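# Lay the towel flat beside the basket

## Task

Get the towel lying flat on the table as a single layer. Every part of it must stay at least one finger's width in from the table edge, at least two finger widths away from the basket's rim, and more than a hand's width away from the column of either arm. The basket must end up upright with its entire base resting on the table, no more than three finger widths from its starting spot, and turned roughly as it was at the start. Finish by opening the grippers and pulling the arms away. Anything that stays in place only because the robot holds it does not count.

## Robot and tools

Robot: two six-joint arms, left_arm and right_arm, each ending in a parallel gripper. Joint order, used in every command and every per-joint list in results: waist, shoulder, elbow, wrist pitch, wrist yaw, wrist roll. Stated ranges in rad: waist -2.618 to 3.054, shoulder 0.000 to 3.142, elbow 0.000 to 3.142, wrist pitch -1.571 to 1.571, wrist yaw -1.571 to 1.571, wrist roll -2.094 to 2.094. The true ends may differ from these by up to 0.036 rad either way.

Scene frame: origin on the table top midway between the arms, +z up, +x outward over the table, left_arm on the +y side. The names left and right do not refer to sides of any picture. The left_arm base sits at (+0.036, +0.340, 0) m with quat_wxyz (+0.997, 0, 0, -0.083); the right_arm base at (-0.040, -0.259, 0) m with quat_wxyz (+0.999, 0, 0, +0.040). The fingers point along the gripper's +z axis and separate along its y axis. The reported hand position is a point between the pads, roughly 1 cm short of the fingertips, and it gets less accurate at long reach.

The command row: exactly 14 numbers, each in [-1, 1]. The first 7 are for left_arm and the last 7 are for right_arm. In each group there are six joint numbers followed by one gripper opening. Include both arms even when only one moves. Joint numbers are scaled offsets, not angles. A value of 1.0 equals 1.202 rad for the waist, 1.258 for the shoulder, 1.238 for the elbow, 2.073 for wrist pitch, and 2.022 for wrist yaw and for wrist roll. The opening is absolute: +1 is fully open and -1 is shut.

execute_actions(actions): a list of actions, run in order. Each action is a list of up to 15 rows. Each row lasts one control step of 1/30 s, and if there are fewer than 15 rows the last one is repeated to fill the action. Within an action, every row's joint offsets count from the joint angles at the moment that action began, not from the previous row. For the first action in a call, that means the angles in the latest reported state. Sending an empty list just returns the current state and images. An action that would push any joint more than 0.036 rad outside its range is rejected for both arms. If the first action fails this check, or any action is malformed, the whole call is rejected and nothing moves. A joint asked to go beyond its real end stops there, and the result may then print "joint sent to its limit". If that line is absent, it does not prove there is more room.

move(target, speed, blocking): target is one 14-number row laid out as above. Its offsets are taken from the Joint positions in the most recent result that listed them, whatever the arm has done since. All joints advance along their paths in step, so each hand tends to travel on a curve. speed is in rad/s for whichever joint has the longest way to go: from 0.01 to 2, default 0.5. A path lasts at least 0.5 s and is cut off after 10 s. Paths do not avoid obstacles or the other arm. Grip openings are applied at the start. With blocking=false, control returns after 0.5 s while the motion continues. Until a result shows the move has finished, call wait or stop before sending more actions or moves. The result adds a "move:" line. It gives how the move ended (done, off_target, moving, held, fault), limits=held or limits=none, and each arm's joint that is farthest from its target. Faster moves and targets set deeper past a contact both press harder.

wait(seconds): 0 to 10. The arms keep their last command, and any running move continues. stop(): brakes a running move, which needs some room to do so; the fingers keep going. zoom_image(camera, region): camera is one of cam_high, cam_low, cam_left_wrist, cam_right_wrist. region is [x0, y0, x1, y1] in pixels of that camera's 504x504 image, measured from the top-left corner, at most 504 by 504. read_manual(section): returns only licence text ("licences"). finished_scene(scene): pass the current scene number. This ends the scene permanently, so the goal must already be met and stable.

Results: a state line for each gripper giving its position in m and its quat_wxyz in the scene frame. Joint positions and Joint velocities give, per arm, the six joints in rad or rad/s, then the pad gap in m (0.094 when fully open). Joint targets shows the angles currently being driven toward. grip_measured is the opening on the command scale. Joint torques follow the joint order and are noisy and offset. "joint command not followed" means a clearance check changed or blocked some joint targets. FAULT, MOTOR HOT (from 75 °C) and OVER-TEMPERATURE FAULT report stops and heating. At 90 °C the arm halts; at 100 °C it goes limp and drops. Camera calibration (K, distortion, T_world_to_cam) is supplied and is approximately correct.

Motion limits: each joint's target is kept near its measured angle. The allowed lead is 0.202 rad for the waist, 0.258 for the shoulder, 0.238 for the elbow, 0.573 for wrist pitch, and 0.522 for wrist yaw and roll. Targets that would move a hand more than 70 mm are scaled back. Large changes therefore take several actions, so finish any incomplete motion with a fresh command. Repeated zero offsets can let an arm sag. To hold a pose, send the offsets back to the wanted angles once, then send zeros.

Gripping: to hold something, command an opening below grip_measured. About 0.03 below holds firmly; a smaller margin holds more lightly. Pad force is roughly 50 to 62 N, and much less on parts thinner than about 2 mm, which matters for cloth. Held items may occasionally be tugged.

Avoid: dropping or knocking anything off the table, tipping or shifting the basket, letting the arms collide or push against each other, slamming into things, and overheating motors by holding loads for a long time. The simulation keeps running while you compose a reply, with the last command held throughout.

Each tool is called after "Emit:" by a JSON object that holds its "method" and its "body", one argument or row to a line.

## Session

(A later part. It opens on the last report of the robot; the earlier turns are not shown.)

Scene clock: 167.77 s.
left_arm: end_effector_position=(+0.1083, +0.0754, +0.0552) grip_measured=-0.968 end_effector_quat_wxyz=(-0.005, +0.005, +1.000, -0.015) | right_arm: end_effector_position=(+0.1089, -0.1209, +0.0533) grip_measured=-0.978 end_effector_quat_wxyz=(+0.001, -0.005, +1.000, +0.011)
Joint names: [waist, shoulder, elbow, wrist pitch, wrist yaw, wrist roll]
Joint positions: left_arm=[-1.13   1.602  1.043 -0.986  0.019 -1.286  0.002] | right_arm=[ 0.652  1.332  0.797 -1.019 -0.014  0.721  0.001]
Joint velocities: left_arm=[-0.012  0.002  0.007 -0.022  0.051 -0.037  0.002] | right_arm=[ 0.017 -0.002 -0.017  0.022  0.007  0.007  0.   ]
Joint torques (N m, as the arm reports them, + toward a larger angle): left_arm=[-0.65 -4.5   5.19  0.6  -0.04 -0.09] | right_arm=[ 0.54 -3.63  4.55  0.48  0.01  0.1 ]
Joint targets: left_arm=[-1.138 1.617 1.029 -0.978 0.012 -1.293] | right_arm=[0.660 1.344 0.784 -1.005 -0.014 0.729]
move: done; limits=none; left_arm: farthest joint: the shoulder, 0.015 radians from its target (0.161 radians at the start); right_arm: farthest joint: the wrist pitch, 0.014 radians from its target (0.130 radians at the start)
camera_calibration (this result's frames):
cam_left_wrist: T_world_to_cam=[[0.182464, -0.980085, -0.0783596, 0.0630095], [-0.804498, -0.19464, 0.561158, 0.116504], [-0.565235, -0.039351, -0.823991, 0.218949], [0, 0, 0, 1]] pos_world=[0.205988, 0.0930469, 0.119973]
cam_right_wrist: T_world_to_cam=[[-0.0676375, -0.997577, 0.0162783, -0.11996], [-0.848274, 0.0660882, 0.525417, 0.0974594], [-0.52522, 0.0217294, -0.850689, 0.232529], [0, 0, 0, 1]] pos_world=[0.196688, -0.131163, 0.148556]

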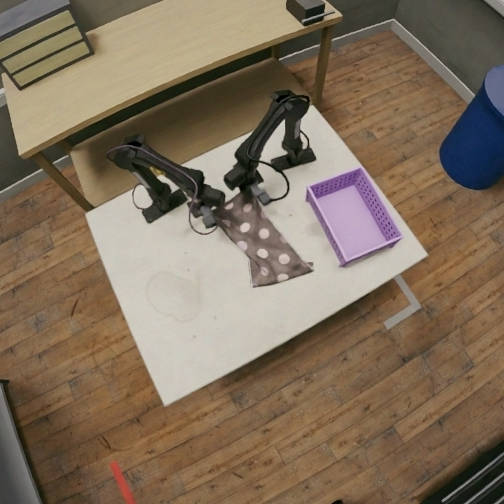

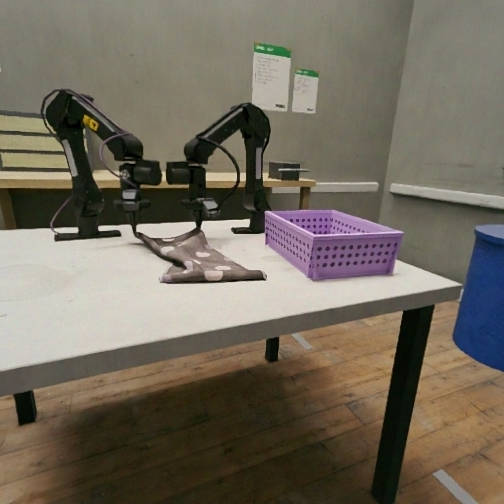

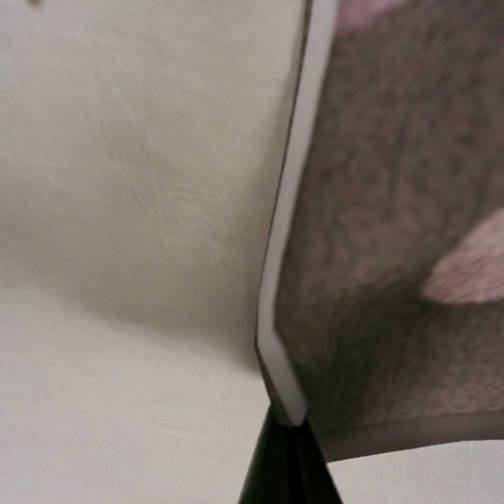

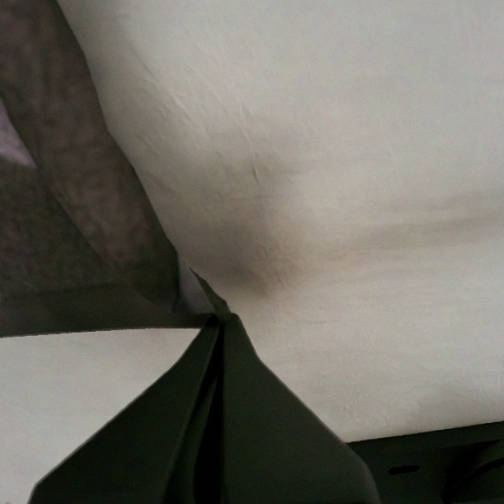

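Emit:
{"method": "move", "body": {
  "target": [0,0.06,0,0.03,0,0,-1,0,0.07,0.01,0.03,0,0,-1],
  "speed": 0.15
}}

Emit:
{"method": "move", "body": {
  "target": [0,0,0,0,0,0,-0.3,0,0,0,0,0,0,-0.3]
}}

Emit:
{"method": "move", "body": {
  "target": [0.3,-0.4,-0.1,-0.1,0,0.1,-0.3,-0.3,-0.4,-0.05,-0.1,0,-0.1,-0.3],
  "speed": 0.35
}}

Emit:
{"method": "zoom_image", "body": {
  "camera": "cam_high",
  "region": [150, 140, 350, 320]
}}

Scene clock: 179.47 s.
left_arm: end_effector_position=(+0.1097, +0.0675, +0.0403) grip_measured=-0.968 end_effector_quat_wxyz=(-0.009, +0.005, +1.000, -0.011) | right_arm: end_effector_position=(+0.1121, -0.1180, +0.0393) grip_measured=-0.978 end_effector_quat_wxyz=(-0.012, -0.004, +1.000, -0.002)
Joint names: [waist, shoulder, elbow, wrist pitch, wrist yaw, wrist roll]
Joint positions: left_arm=[-1.13   1.66   1.043 -0.937  0.023 -1.287  0.002] | right_arm=[ 0.652  1.408  0.797 -0.98  -0.014  0.722  0.001]
Joint velocities: left_arm=[ 0.012  0.007 -0.017  0.037 -0.022 -0.007 -0.001] | right_arm=[-0.007 -0.012 -0.012  0.066 -0.051 -0.007 -0.   ]
Joint torques (N m, as the arm reports them, + toward a larger angle): left_arm=[ 0.12 -4.63  5.94  0.62 -0.02  0.03] | right_arm=[-0.05 -4.21  6.01  0.51  0.01 -0.01]
Joint targets: left_arm=[-1.130 1.677 1.043 -0.924 0.019 -1.286] | right_arm=[0.652 1.420 0.809 -0.957 -0.014 0.721]
move: off_target (right_arm); limits=none; left_arm: farthest joint: the shoulder, 0.017 radians from its target (0.076 radians at the start); right_arm: farthest joint: the wrist pitch, 0.023 radians from its target (0.062 radians at the start)
camera_calibration (this result's frames):
cam_left_wrist: T_world_to_cam=[[0.18219, -0.979333, -0.0878306, 0.0542262], [-0.800645, -0.199611, 0.564909, 0.124255], [-0.570766, -0.0325995, -0.820465, 0.207187], [0, 0, 0, 1]] pos_world=[0.20786, 0.0846623, 0.10456]
cam_right_wrist: T_world_to_cam=[[-0.0672284, -0.996844, 0.0422294, -0.117634], [-0.833783, 0.0793767, 0.546356, 0.106457], [-0.547984, 0.00152048, -0.836488, 0.221852], [0, 0, 0, 1]] pos_world=[0.202425, -0.12605, 0.132381]

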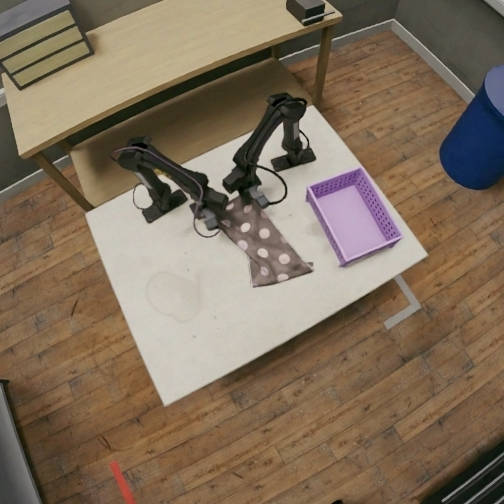

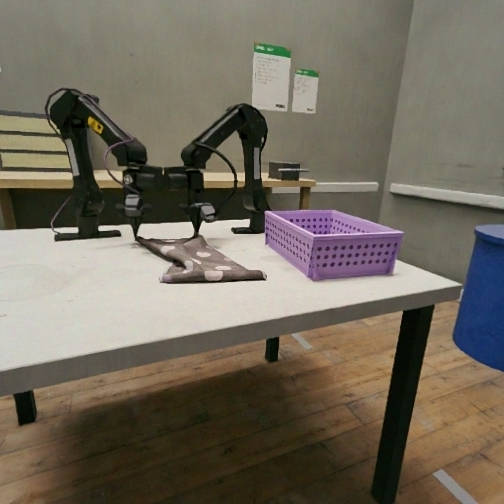

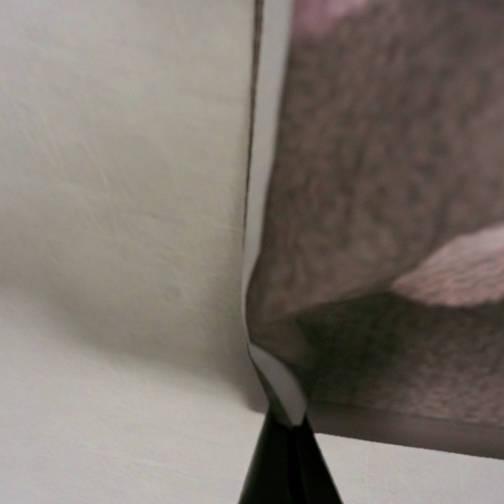

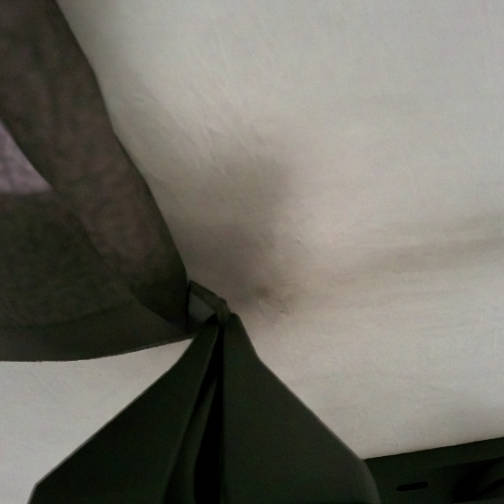

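Scene clock: 179.97 s.
left_arm: end_effector_position=(+0.1090, +0.0673, +0.0404) grip_measured=-0.303 end_effector_quat_wxyz=(-0.011, +0.005, +1.000, -0.012) | right_arm: end_effector_position=(+0.1121, -0.1180, +0.0393) grip_measured=-0.302 end_effector_quat_wxyz=(-0.012, -0.004, +1.000, -0.002)
Joint names: [waist, shoulder, elbow, wrist pitch, wrist yaw, wrist roll]
Joint positions: left_arm=[-1.13   1.66   1.043 -0.937  0.027 -1.287  0.033] | right_arm=[ 0.652  1.408  0.797 -0.98  -0.014  0.722  0.033]
Joint velocities: left_arm=[-0.017  0.012  0.002  0.022  0.007 -0.022  0.   ] | right_arm=[-0.002 -0.007 -0.002  0.037  0.022 -0.066 -0.001]
Joint torques (N m, as the arm reports them, + toward a larger angle): left_arm=[ 0.03 -5.86  5.93  0.48 -0.03 -0.02] | right_arm=[-0.04 -5.33  5.18  0.26  0.    0.  ]
Joint targets: left_arm=[-1.130 1.660 1.043 -0.937 0.023 -1.287] | right_arm=[0.652 1.408 0.797 -0.980 -0.014 0.722]
move: done; limits=none; left_arm: farthest joint: the wrist yaw, 0.004 radians from its target (0.000 radians at the start); right_arm: farthest joint: the waist, 0.000 radians from its target (0.000 radians at the start)
camera_calibration (this result's frames):
cam_left_wrist: T_world_to_cam=[[0.181769, -0.979445, -0.0874503, 0.0541986], [-0.798371, -0.198911, 0.568365, 0.123193], [-0.574077, -0.0334931, -0.818116, 0.207111], [0, 0, 0, 1]] pos_world=[0.2074, 0.0845258, 0.104162]
cam_right_wrist: T_world_to_cam=[[-0.0672284, -0.996844, 0.0422294, -0.117634], [-0.833783, 0.0793767, 0.546356, 0.106457], [-0.547984, 0.00152048, -0.836488, 0.221852], [0, 0, 0, 1]] pos_world=[0.202425, -0.12605, 0.132381]

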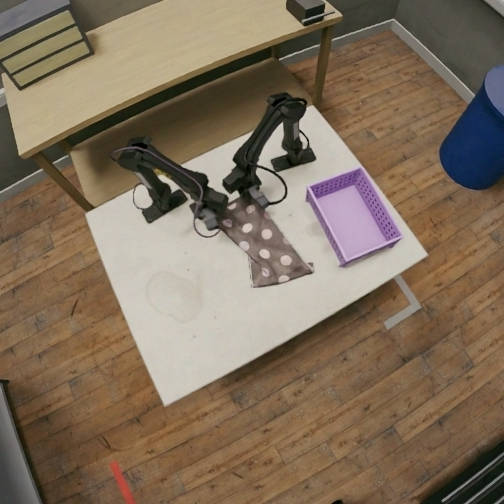

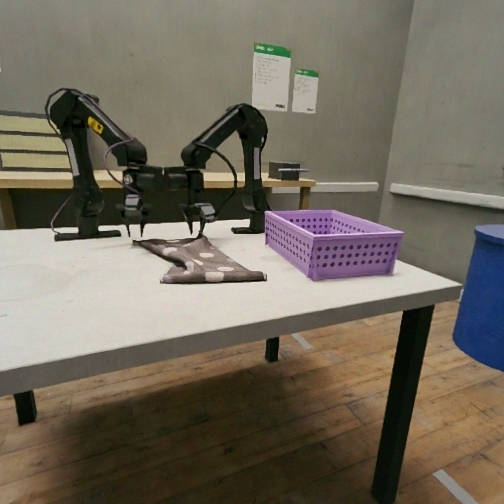

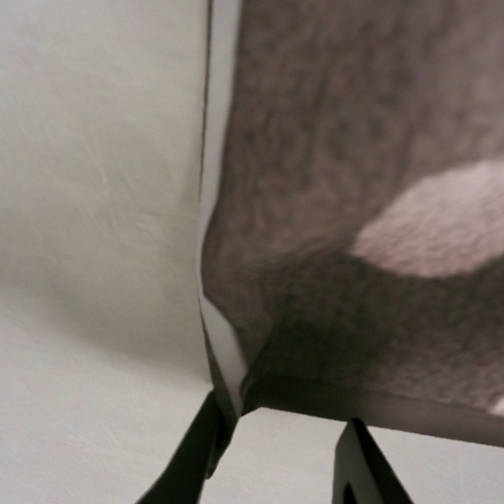

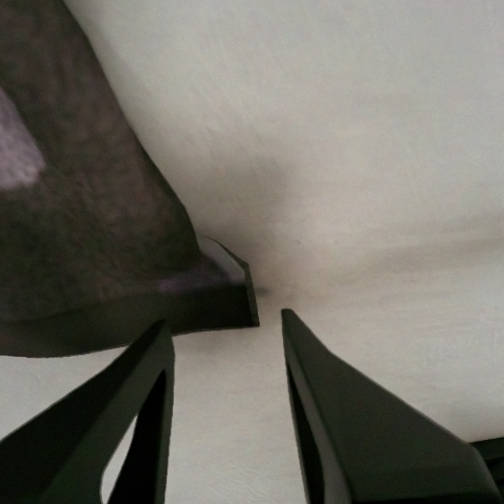

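Scene clock: 182.00 s.
left_arm: end_effector_position=(+0.1622, +0.1570, +0.1189) grip_measured=-0.303 end_effector_quat_wxyz=(+0.039, -0.072, +0.992, -0.096) | right_arm: end_effector_position=(+0.1157, -0.1931, +0.1035) grip_measured=-0.302 end_effector_quat_wxyz=(+0.097, +0.074, +0.991, +0.055)
Joint names: [waist, shoulder, elbow, wrist pitch, wrist yaw, wrist roll]
Joint positions: left_arm=[-0.778  1.18   0.938 -1.124  0.034 -1.092  0.033] | right_arm=[ 0.3    0.928  0.751 -1.169 -0.015  0.529  0.033]
Joint velocities: left_arm=[ 0.012 -0.002  0.002  0.007  0.022  0.037  0.   ] | right_arm=[-0.002  0.007  0.022  0.022  0.037  0.007  0.   ]
Joint torques (N m, as the arm reports them, + toward a larger angle): left_arm=[ 0.64 -3.92  5.53  0.62 -0.05  0.09] | right_arm=[-0.66 -3.35  4.82  0.52  0.01 -0.1 ]
Joint targets: left_arm=[-0.770 1.158 0.920 -1.145 0.027 -1.084] | right_arm=[0.291 0.904 0.735 -1.187 -0.014 0.520]
move: off_target (left_arm, right_arm); limits=none; left_arm: farthest joint: the shoulder, 0.023 radians from its target (0.504 radians at the start); right_arm: farthest joint: the shoulder, 0.023 radians from its target (0.503 radians at the start)
camera_calibration (this result's frames):
cam_left_wrist: T_world_to_cam=[[0.332127, -0.937991, 0.0993235, 0.0861444], [-0.817665, -0.233816, 0.526075, 0.152445], [-0.47023, -0.255937, -0.844618, 0.326144], [0, 0, 0, 1]] pos_world=[0.2494, 0.199919, 0.186714]
cam_right_wrist: T_world_to_cam=[[-0.217011, -0.970867, -0.101606, -0.157714], [-0.915275, 0.166181, 0.366954, 0.125069], [-0.339378, 0.172631, -0.924673, 0.295678], [0, 0, 0, 1]] pos_world=[0.180593, -0.224946, 0.211486]

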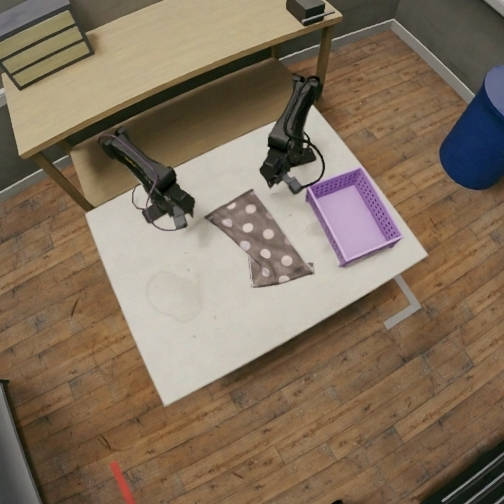

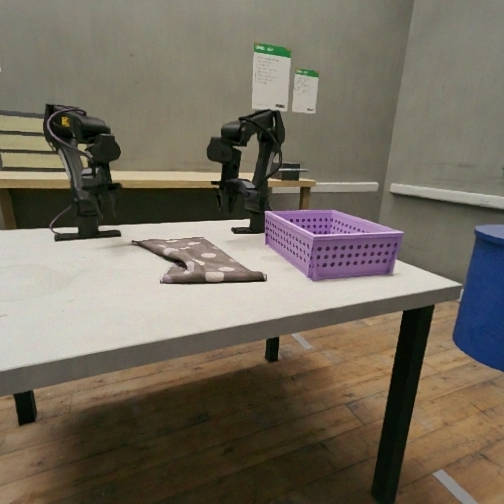

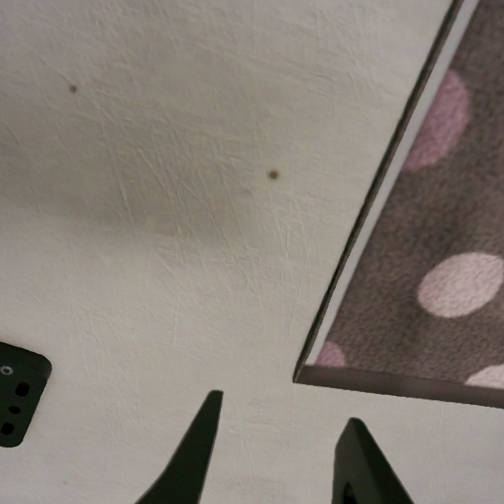

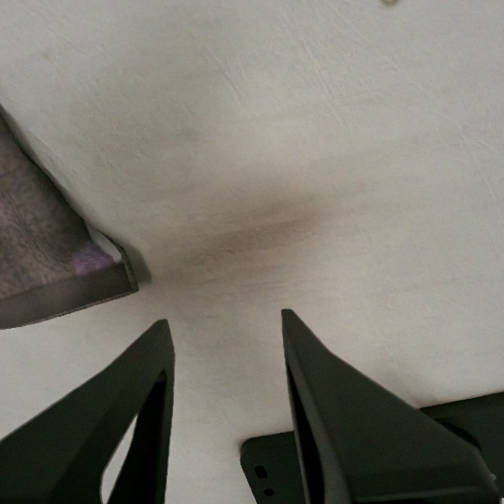

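Region (150, 140, 350, 320) of cam_high's 504x504 image, scaled by 2.520, with more detail than that image has; it fills the top 454 rows of this view, and the rest is white.

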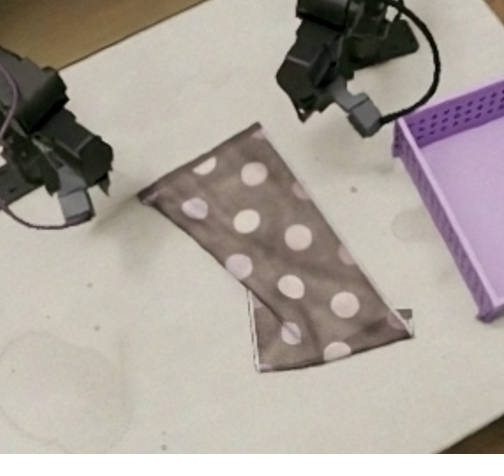

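Emit:
{"method": "move", "body": {
  "target": [0,0,0,0,0,0,-0.3,-0.053,0.99,0.966,0.117,0,-0.064,0.1],
  "speed": 0.5
}}

Scene clock: 201.73 s.
left_arm: end_effector_position=(+0.1617, +0.1567, +0.1190) grip_measured=-0.303 end_effector_quat_wxyz=(+0.038, -0.071, +0.992, -0.097) | right_arm: end_effector_position=(+0.4429, -0.0934, +0.0969) grip_measured=+0.098 end_effector_quat_wxyz=(+0.165, +0.041, +0.983, +0.071)
Joint names: [waist, shoulder, elbow, wrist pitch, wrist yaw, wrist roll]
Joint positions: left_arm=[-0.778  1.18   0.938 -1.124  0.038 -1.092  0.033] | right_arm=[ 0.244  2.176  1.91  -0.944 -0.015  0.409  0.052]
Joint velocities: left_arm=[ 0.012  0.017  0.022  0.037  0.037 -0.081  0.   ] | right_arm=[ 0.002  0.027 -0.002  0.051  0.007 -0.022 -0.001]
Joint torques (N m, as the arm reports them, + toward a larger angle): left_arm=[-0.12 -2.45  6.44  0.82 -0.02  0.02] | right_arm=[ -0.58 -14.9    8.55   1.04   0.02  -0.07]
Joint targets: left_arm=[-0.778 1.180 0.938 -1.124 0.034 -1.093] | right_arm=[0.236 2.174 1.947 -0.927 -0.015 0.399]
move: off_target (right_arm); limits=none; left_arm: farthest joint: the wrist yaw, 0.004 radians from its target (0.000 radians at the start); right_arm: farthest joint: the elbow, 0.037 radians from its target (1.196 radians at the start)
camera_calibration (this result's frames):
cam_left_wrist: T_world_to_cam=[[0.331388, -0.938152, 0.100261, 0.0860081], [-0.816515, -0.23192, 0.528693, 0.151149], [-0.472742, -0.257067, -0.842871, 0.326213], [0, 0, 0, 1]] pos_world=[0.249128, 0.199602, 0.18642]
cam_right_wrist: T_world_to_cam=[[-0.141464, -0.979708, -0.141986, -0.0210161], [-0.966288, 0.105488, 0.234862, 0.440114], [-0.215118, 0.170424, -0.961603, 0.331681], [0, 0, 0, 1]] pos_world=[0.493654, -0.123543, 0.212596]

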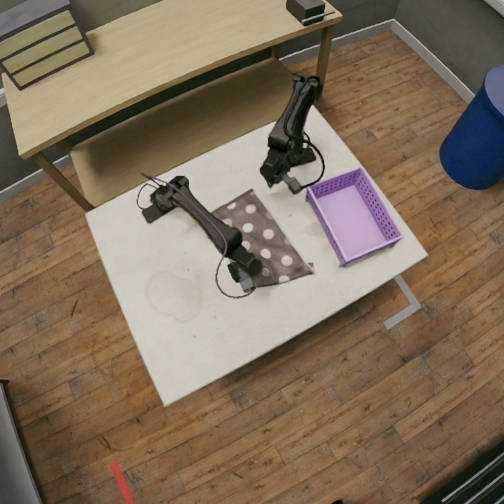

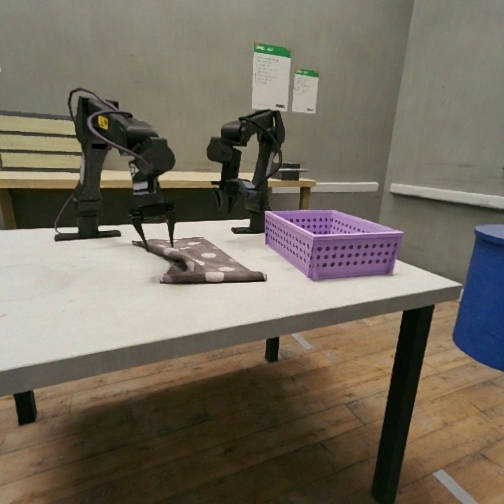

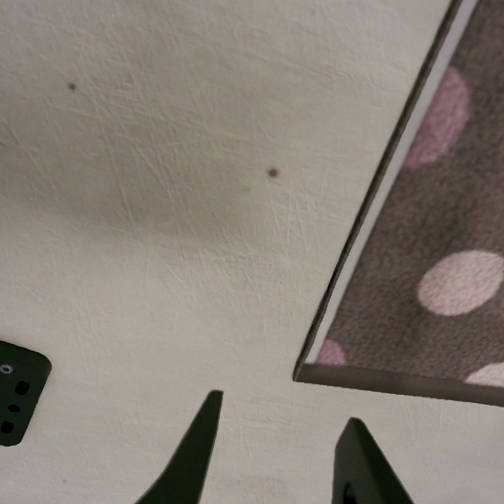

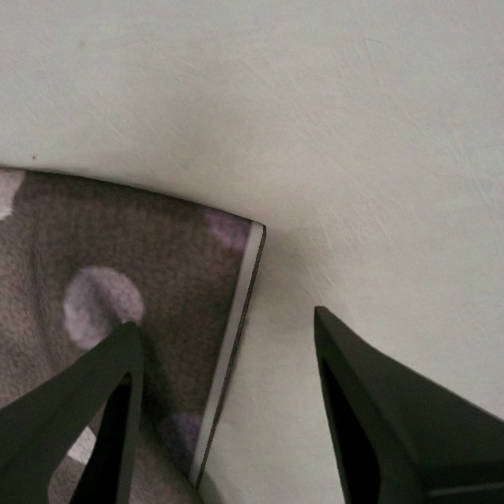

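Emit:
{"method": "move", "body": {
  "target": [0.441,0.74,0.767,0.093,-0.015,0.39,0.1,-0.35,-0.25,0,0,0,0,0.1],
  "speed": 0.5
}}

Scene clock: 214.80 s.
left_arm: end_effector_position=(+0.4916, +0.1382, +0.1141) grip_measured=+0.097 end_effector_quat_wxyz=(+0.174, +0.052, +0.981, -0.074) | right_arm: end_effector_position=(+0.4543, -0.3026, +0.2379) grip_measured=+0.098 end_effector_quat_wxyz=(+0.315, +0.234, +0.918, +0.057)
Joint names: [waist, shoulder, elbow, wrist pitch, wrist yaw, wrist roll]
Joint positions: left_arm=[-0.247  2.103  1.857 -0.946  0.016 -0.311  0.052] | right_arm=[-0.175  1.886  1.91  -0.944 -0.015  0.408  0.052]
Joint velocities: left_arm=[-0.002  0.012 -0.017  0.066  0.037  0.022 -0.   ] | right_arm=[ 0.012 -0.012 -0.012  0.022 -0.007 -0.007 -0.   ]
Joint torques (N m, as the arm reports them, + toward a larger angle): left_arm=[ 0.16 -9.86  9.03  1.26 -0.04  0.09] | right_arm=[ -0.16 -14.27   6.21   1.3    0.01  -0.01]
Joint targets: left_arm=[-0.248 2.111 1.887 -0.931 0.008 -0.303] | right_arm=[-0.176 1.861 1.910 -0.944 -0.015 0.409]
move: off_target (left_arm, right_arm); limits=none; left_arm: farthest joint: the elbow, 0.030 radians from its target (0.950 radians at the start); right_arm: farthest joint: the shoulder, 0.024 radians from its target (0.314 radians at the start)
camera_calibration (this result's frames):
cam_left_wrist: T_world_to_cam=[[0.0921363, -0.991397, 0.0929657, 0.0856222], [-0.965097, -0.0659243, 0.253461, 0.500339], [-0.245152, -0.113074, -0.962868, 0.355281], [0, 0, 0, 1]] pos_world=[0.562085, 0.158043, 0.207312]
cam_right_wrist: T_world_to_cam=[[-0.46855, -0.84334, -0.263132, 0.0143732], [-0.870161, 0.492004, -0.0274101, 0.575773], [0.152578, 0.216124, -0.96437, 0.352808], [0, 0, 0, 1]] pos_world=[0.453919, -0.347411, 0.359802]

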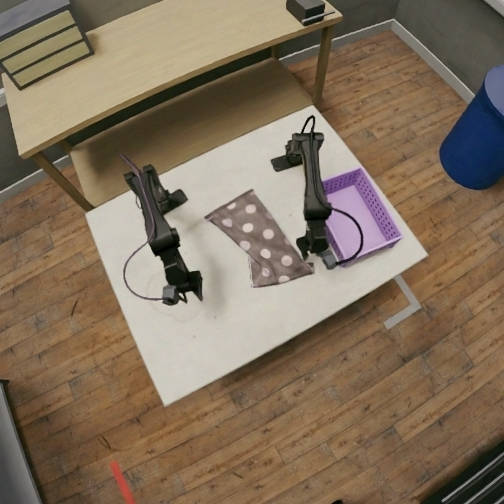

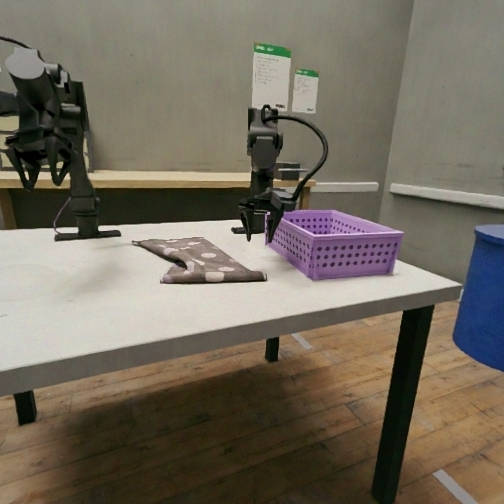

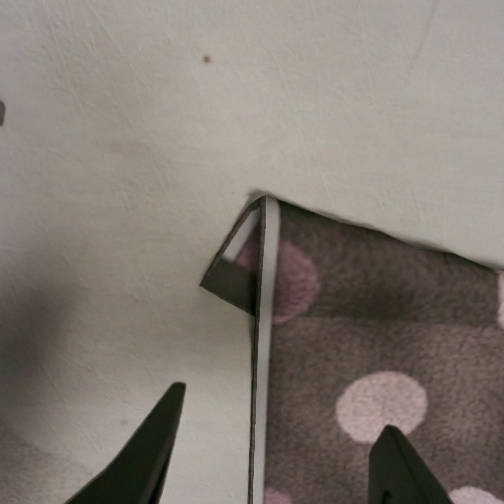

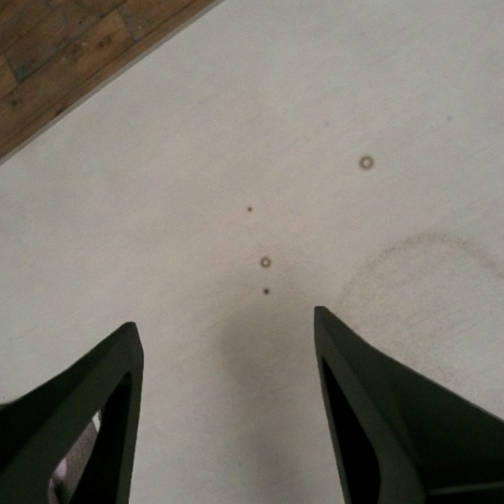

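Emit:
{"method": "move", "body": {
  "target": [0.03,0.038,-0.169,0.115,0,0,-0.45,0,0,0,0,0,0,0.1],
  "speed": 0.2
}}

Scene clock: 223.33 s.
left_arm: end_effector_position=(+0.4955, +0.1516, +0.0509) grip_measured=-0.447 end_effector_quat_wxyz=(+0.170, +0.038, +0.982, -0.070) | right_arm: end_effector_position=(+0.4543, -0.3026, +0.2379) grip_measured=+0.098 end_effector_quat_wxyz=(+0.315, +0.234, +0.918, +0.057)
Joint names: [waist, shoulder, elbow, wrist pitch, wrist yaw, wrist roll]
Joint positions: left_arm=[-0.22   2.137  1.661 -0.726  0.016 -0.311  0.026] | right_arm=[-0.175  1.886  1.91  -0.944 -0.015  0.408  0.052]
Joint velocities: left_arm=[-0.017 -0.012  0.002 -0.139  0.022  0.022 -0.   ] | right_arm=[ 0.012 -0.002 -0.037  0.037  0.022 -0.007 -0.001]
Joint torques (N m, as the arm reports them, + toward a larger angle): left_arm=[ 0.82 -9.67  5.95  1.26  0.04 -0.02] | right_arm=[ -0.03 -12.05   6.25   1.29   0.02  -0.01]
Joint targets: left_arm=[-0.211 2.150 1.648 -0.708 0.015 -0.311] | right_arm=[-0.175 1.886 1.910 -0.944 -0.015 0.408]
move: done; limits=none; left_arm: farthest joint: the wrist pitch, 0.018 radians from its target (0.238 radians at the start); right_arm: farthest joint: the waist, 0.000 radians from its target (0.000 radians at the start)
camera_calibration (this result's frames):
cam_left_wrist: T_world_to_cam=[[0.120212, -0.988851, 0.0878743, 0.0903828], [-0.960474, -0.0934607, 0.262212, 0.52241], [-0.251076, -0.115922, -0.961001, 0.30018], [0, 0, 0, 1]] pos_world=[0.566264, 0.172997, 0.143549]
cam_right_wrist: T_world_to_cam=[[-0.46855, -0.84334, -0.263132, 0.0143732], [-0.870161, 0.492004, -0.0274101, 0.575773], [0.152578, 0.216124, -0.96437, 0.352808], [0, 0, 0, 1]] pos_world=[0.453919, -0.347411, 0.359802]

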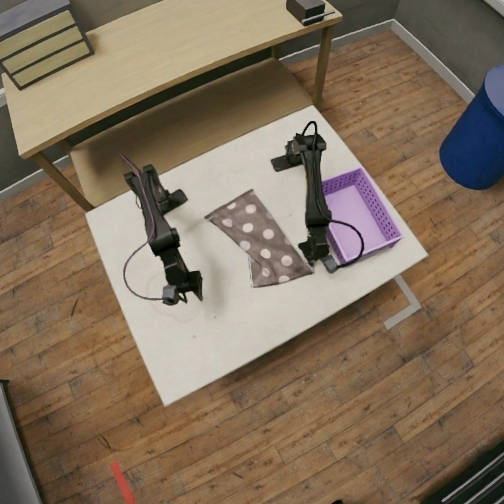

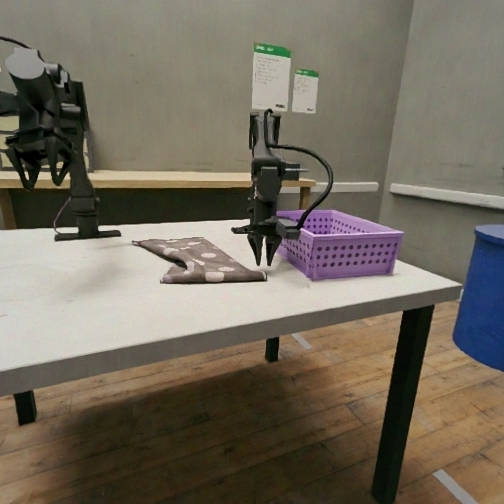

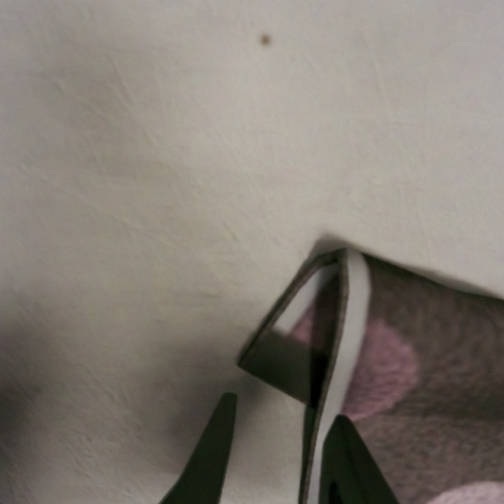

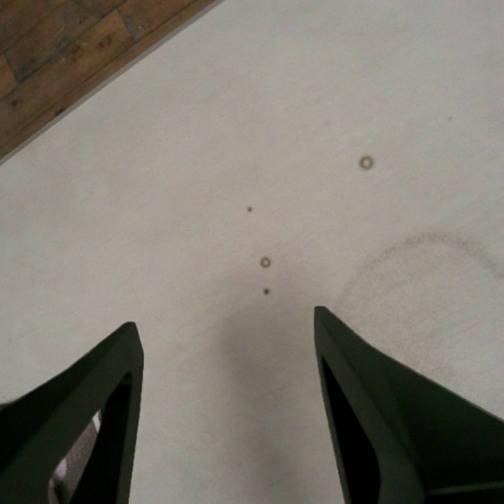

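Emit:
{"method": "move", "body": {
  "target": [0.014,0.02,-0.068,0.048,0,0,-0.5,0,0,0,0,0,0,0.1],
  "speed": 0.1
}}

Scene clock: 229.93 s.
left_arm: end_effector_position=(+0.4952, +0.1562, +0.0351) grip_measured=-0.497 end_effector_quat_wxyz=(+0.176, +0.034, +0.981, -0.071) | right_arm: end_effector_position=(+0.4543, -0.3026, +0.2379) grip_measured=+0.098 end_effector_quat_wxyz=(+0.315, +0.234, +0.918, +0.057)
Joint names: [waist, shoulder, elbow, wrist pitch, wrist yaw, wrist roll]
Joint positions: left_arm=[-0.211  2.137  1.591 -0.644  0.016 -0.311  0.024] | right_arm=[-0.175  1.886  1.91  -0.944 -0.015  0.408  0.052]
Joint velocities: left_arm=[ 0.022 -0.002  0.002 -0.022 -0.007  0.022 -0.001] | right_arm=[-0.017 -0.002 -0.022 -0.022 -0.022  0.037 -0.   ]
Joint torques (N m, as the arm reports them, + toward a larger angle): left_arm=[ 0.68 -8.8   5.83  1.27  0.02  0.01] | right_arm=[ -0.03 -12.06   6.21   1.29   0.02   0.  ]
Joint targets: left_arm=[-0.203 2.162 1.577 -0.626 0.015 -0.311] | right_arm=[-0.175 1.886 1.910 -0.944 -0.015 0.408]
move: off_target (left_arm); limits=none; left_arm: farthest joint: the shoulder, 0.026 radians from its target (0.026 radians at the start); right_arm: farthest joint: the waist, 0.000 radians from its target (0.000 radians at the start)
camera_calibration (this result's frames):
cam_left_wrist: T_world_to_cam=[[0.127509, -0.987413, 0.093581, 0.0923065], [-0.962483, -0.100399, 0.252084, 0.529185], [-0.239516, -0.122213, -0.96317, 0.280709], [0, 0, 0, 1]] pos_world=[0.564796, 0.17858, 0.128333]
cam_right_wrist: T_world_to_cam=[[-0.46855, -0.84334, -0.263132, 0.0143732], [-0.870161, 0.492004, -0.0274101, 0.575773], [0.152578, 0.216124, -0.96437, 0.352808], [0, 0, 0, 1]] pos_world=[0.453919, -0.347411, 0.359802]

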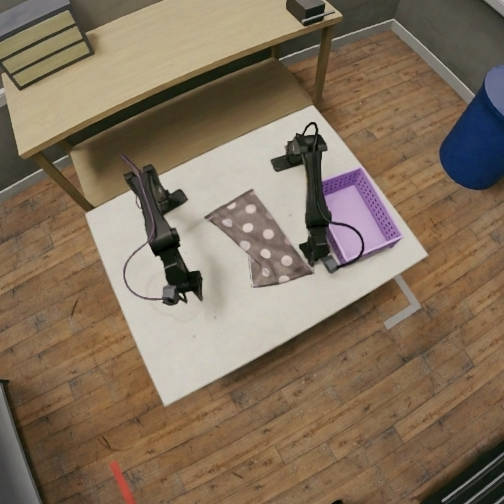

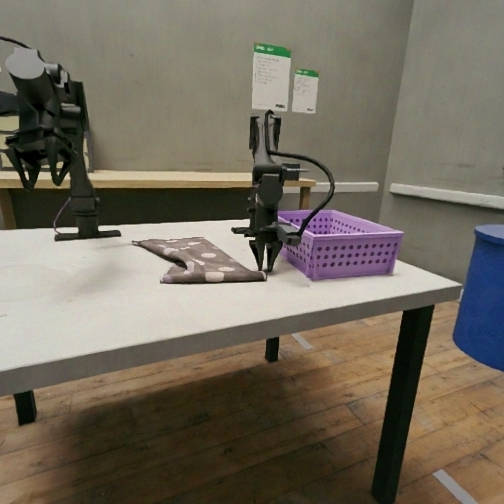

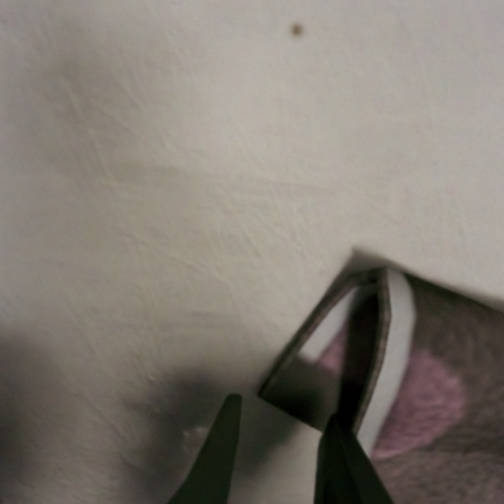

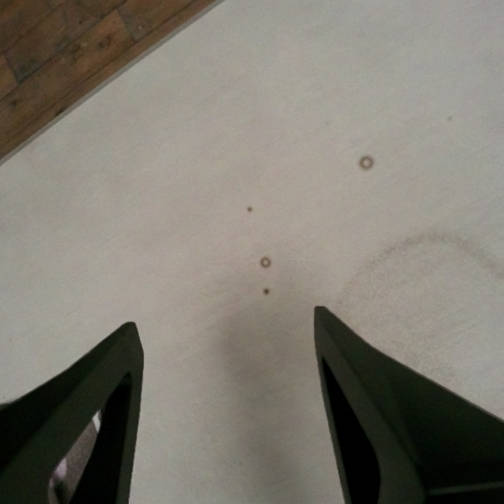

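Emit:
{"method": "move", "body": {
  "target": [0,0.035,-0.01,0.02,0,0,-0.5,0,0,0,0,0,0,0.1],
  "speed": 0.08
}}

Scene clock: 238.30 s.
left_arm: end_effector_position=(+0.4996, +0.1544, +0.0287) grip_measured=-0.498 end_effector_quat_wxyz=(+0.180, +0.034, +0.980, -0.073) | right_arm: end_effector_position=(+0.4543, -0.3026, +0.2379) grip_measured=+0.098 end_effector_quat_wxyz=(+0.315, +0.234, +0.918, +0.057)
Joint names: [waist, shoulder, elbow, wrist pitch, wrist yaw, wrist roll]
Joint positions: left_arm=[-0.211  2.155  1.591 -0.616  0.016 -0.311  0.024] | right_arm=[-0.175  1.886  1.91  -0.944 -0.015  0.408  0.052]
Joint velocities: left_arm=[ 0.032 -0.002 -0.012 -0.007 -0.007 -0.066 -0.001] | right_arm=[-0.007  0.007 -0.012  0.007  0.022 -0.022  0.   ]
Joint torques (N m, as the arm reports them, + toward a larger angle): left_arm=[ 0.04 -9.07  5.82  1.24 -0.01 -0.01] | right_arm=[ -0.04 -12.07   6.24   1.28   0.03  -0.01]
Joint targets: left_arm=[-0.211 2.181 1.579 -0.602 0.015 -0.311] | right_arm=[-0.175 1.886 1.910 -0.944 -0.015 0.408]
move: off_target (left_arm); limits=none; left_arm: farthest joint: the shoulder, 0.026 radians from its target (0.045 radians at the start); right_arm: farthest joint: the waist, 0.000 radians from its target (0.000 radians at the start)
camera_calibration (this result's frames):
cam_left_wrist: T_world_to_cam=[[0.126598, -0.98709, 0.098114, 0.0908494], [-0.964491, -0.0993764, 0.244705, 0.535847], [-0.231796, -0.125609, -0.964621, 0.272127], [0, 0, 0, 1]] pos_world=[0.568396, 0.177109, 0.122461]
cam_right_wrist: T_world_to_cam=[[-0.46855, -0.84334, -0.263132, 0.0143732], [-0.870161, 0.492004, -0.0274101, 0.575773], [0.152578, 0.216124, -0.96437, 0.352808], [0, 0, 0, 1]] pos_world=[0.453919, -0.347411, 0.359802]

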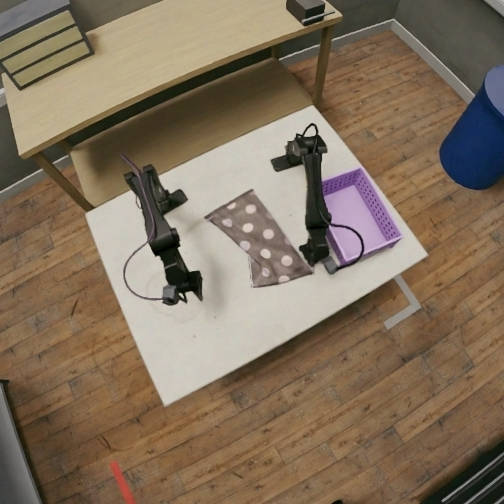

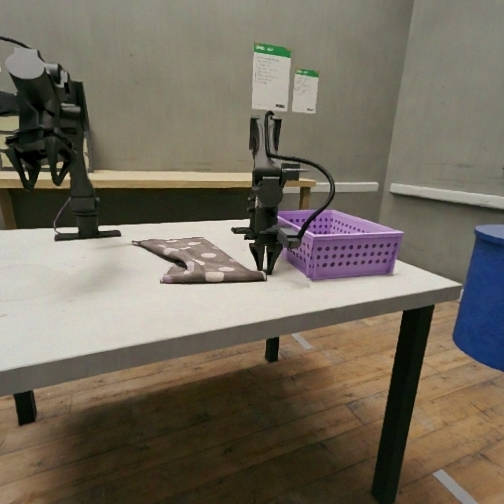

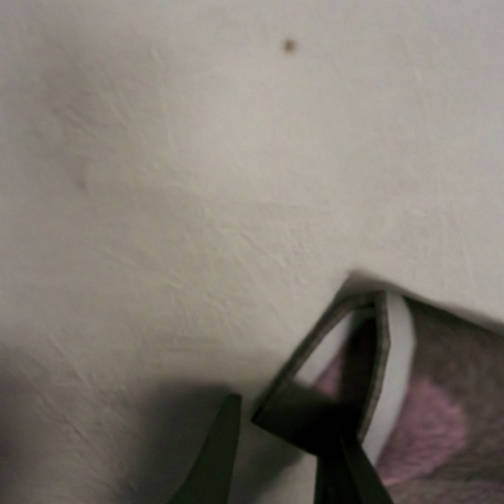

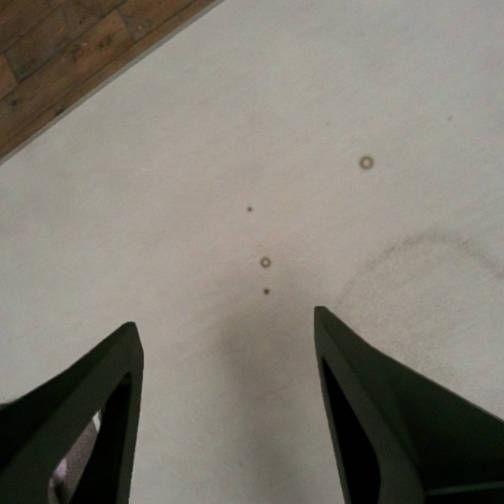

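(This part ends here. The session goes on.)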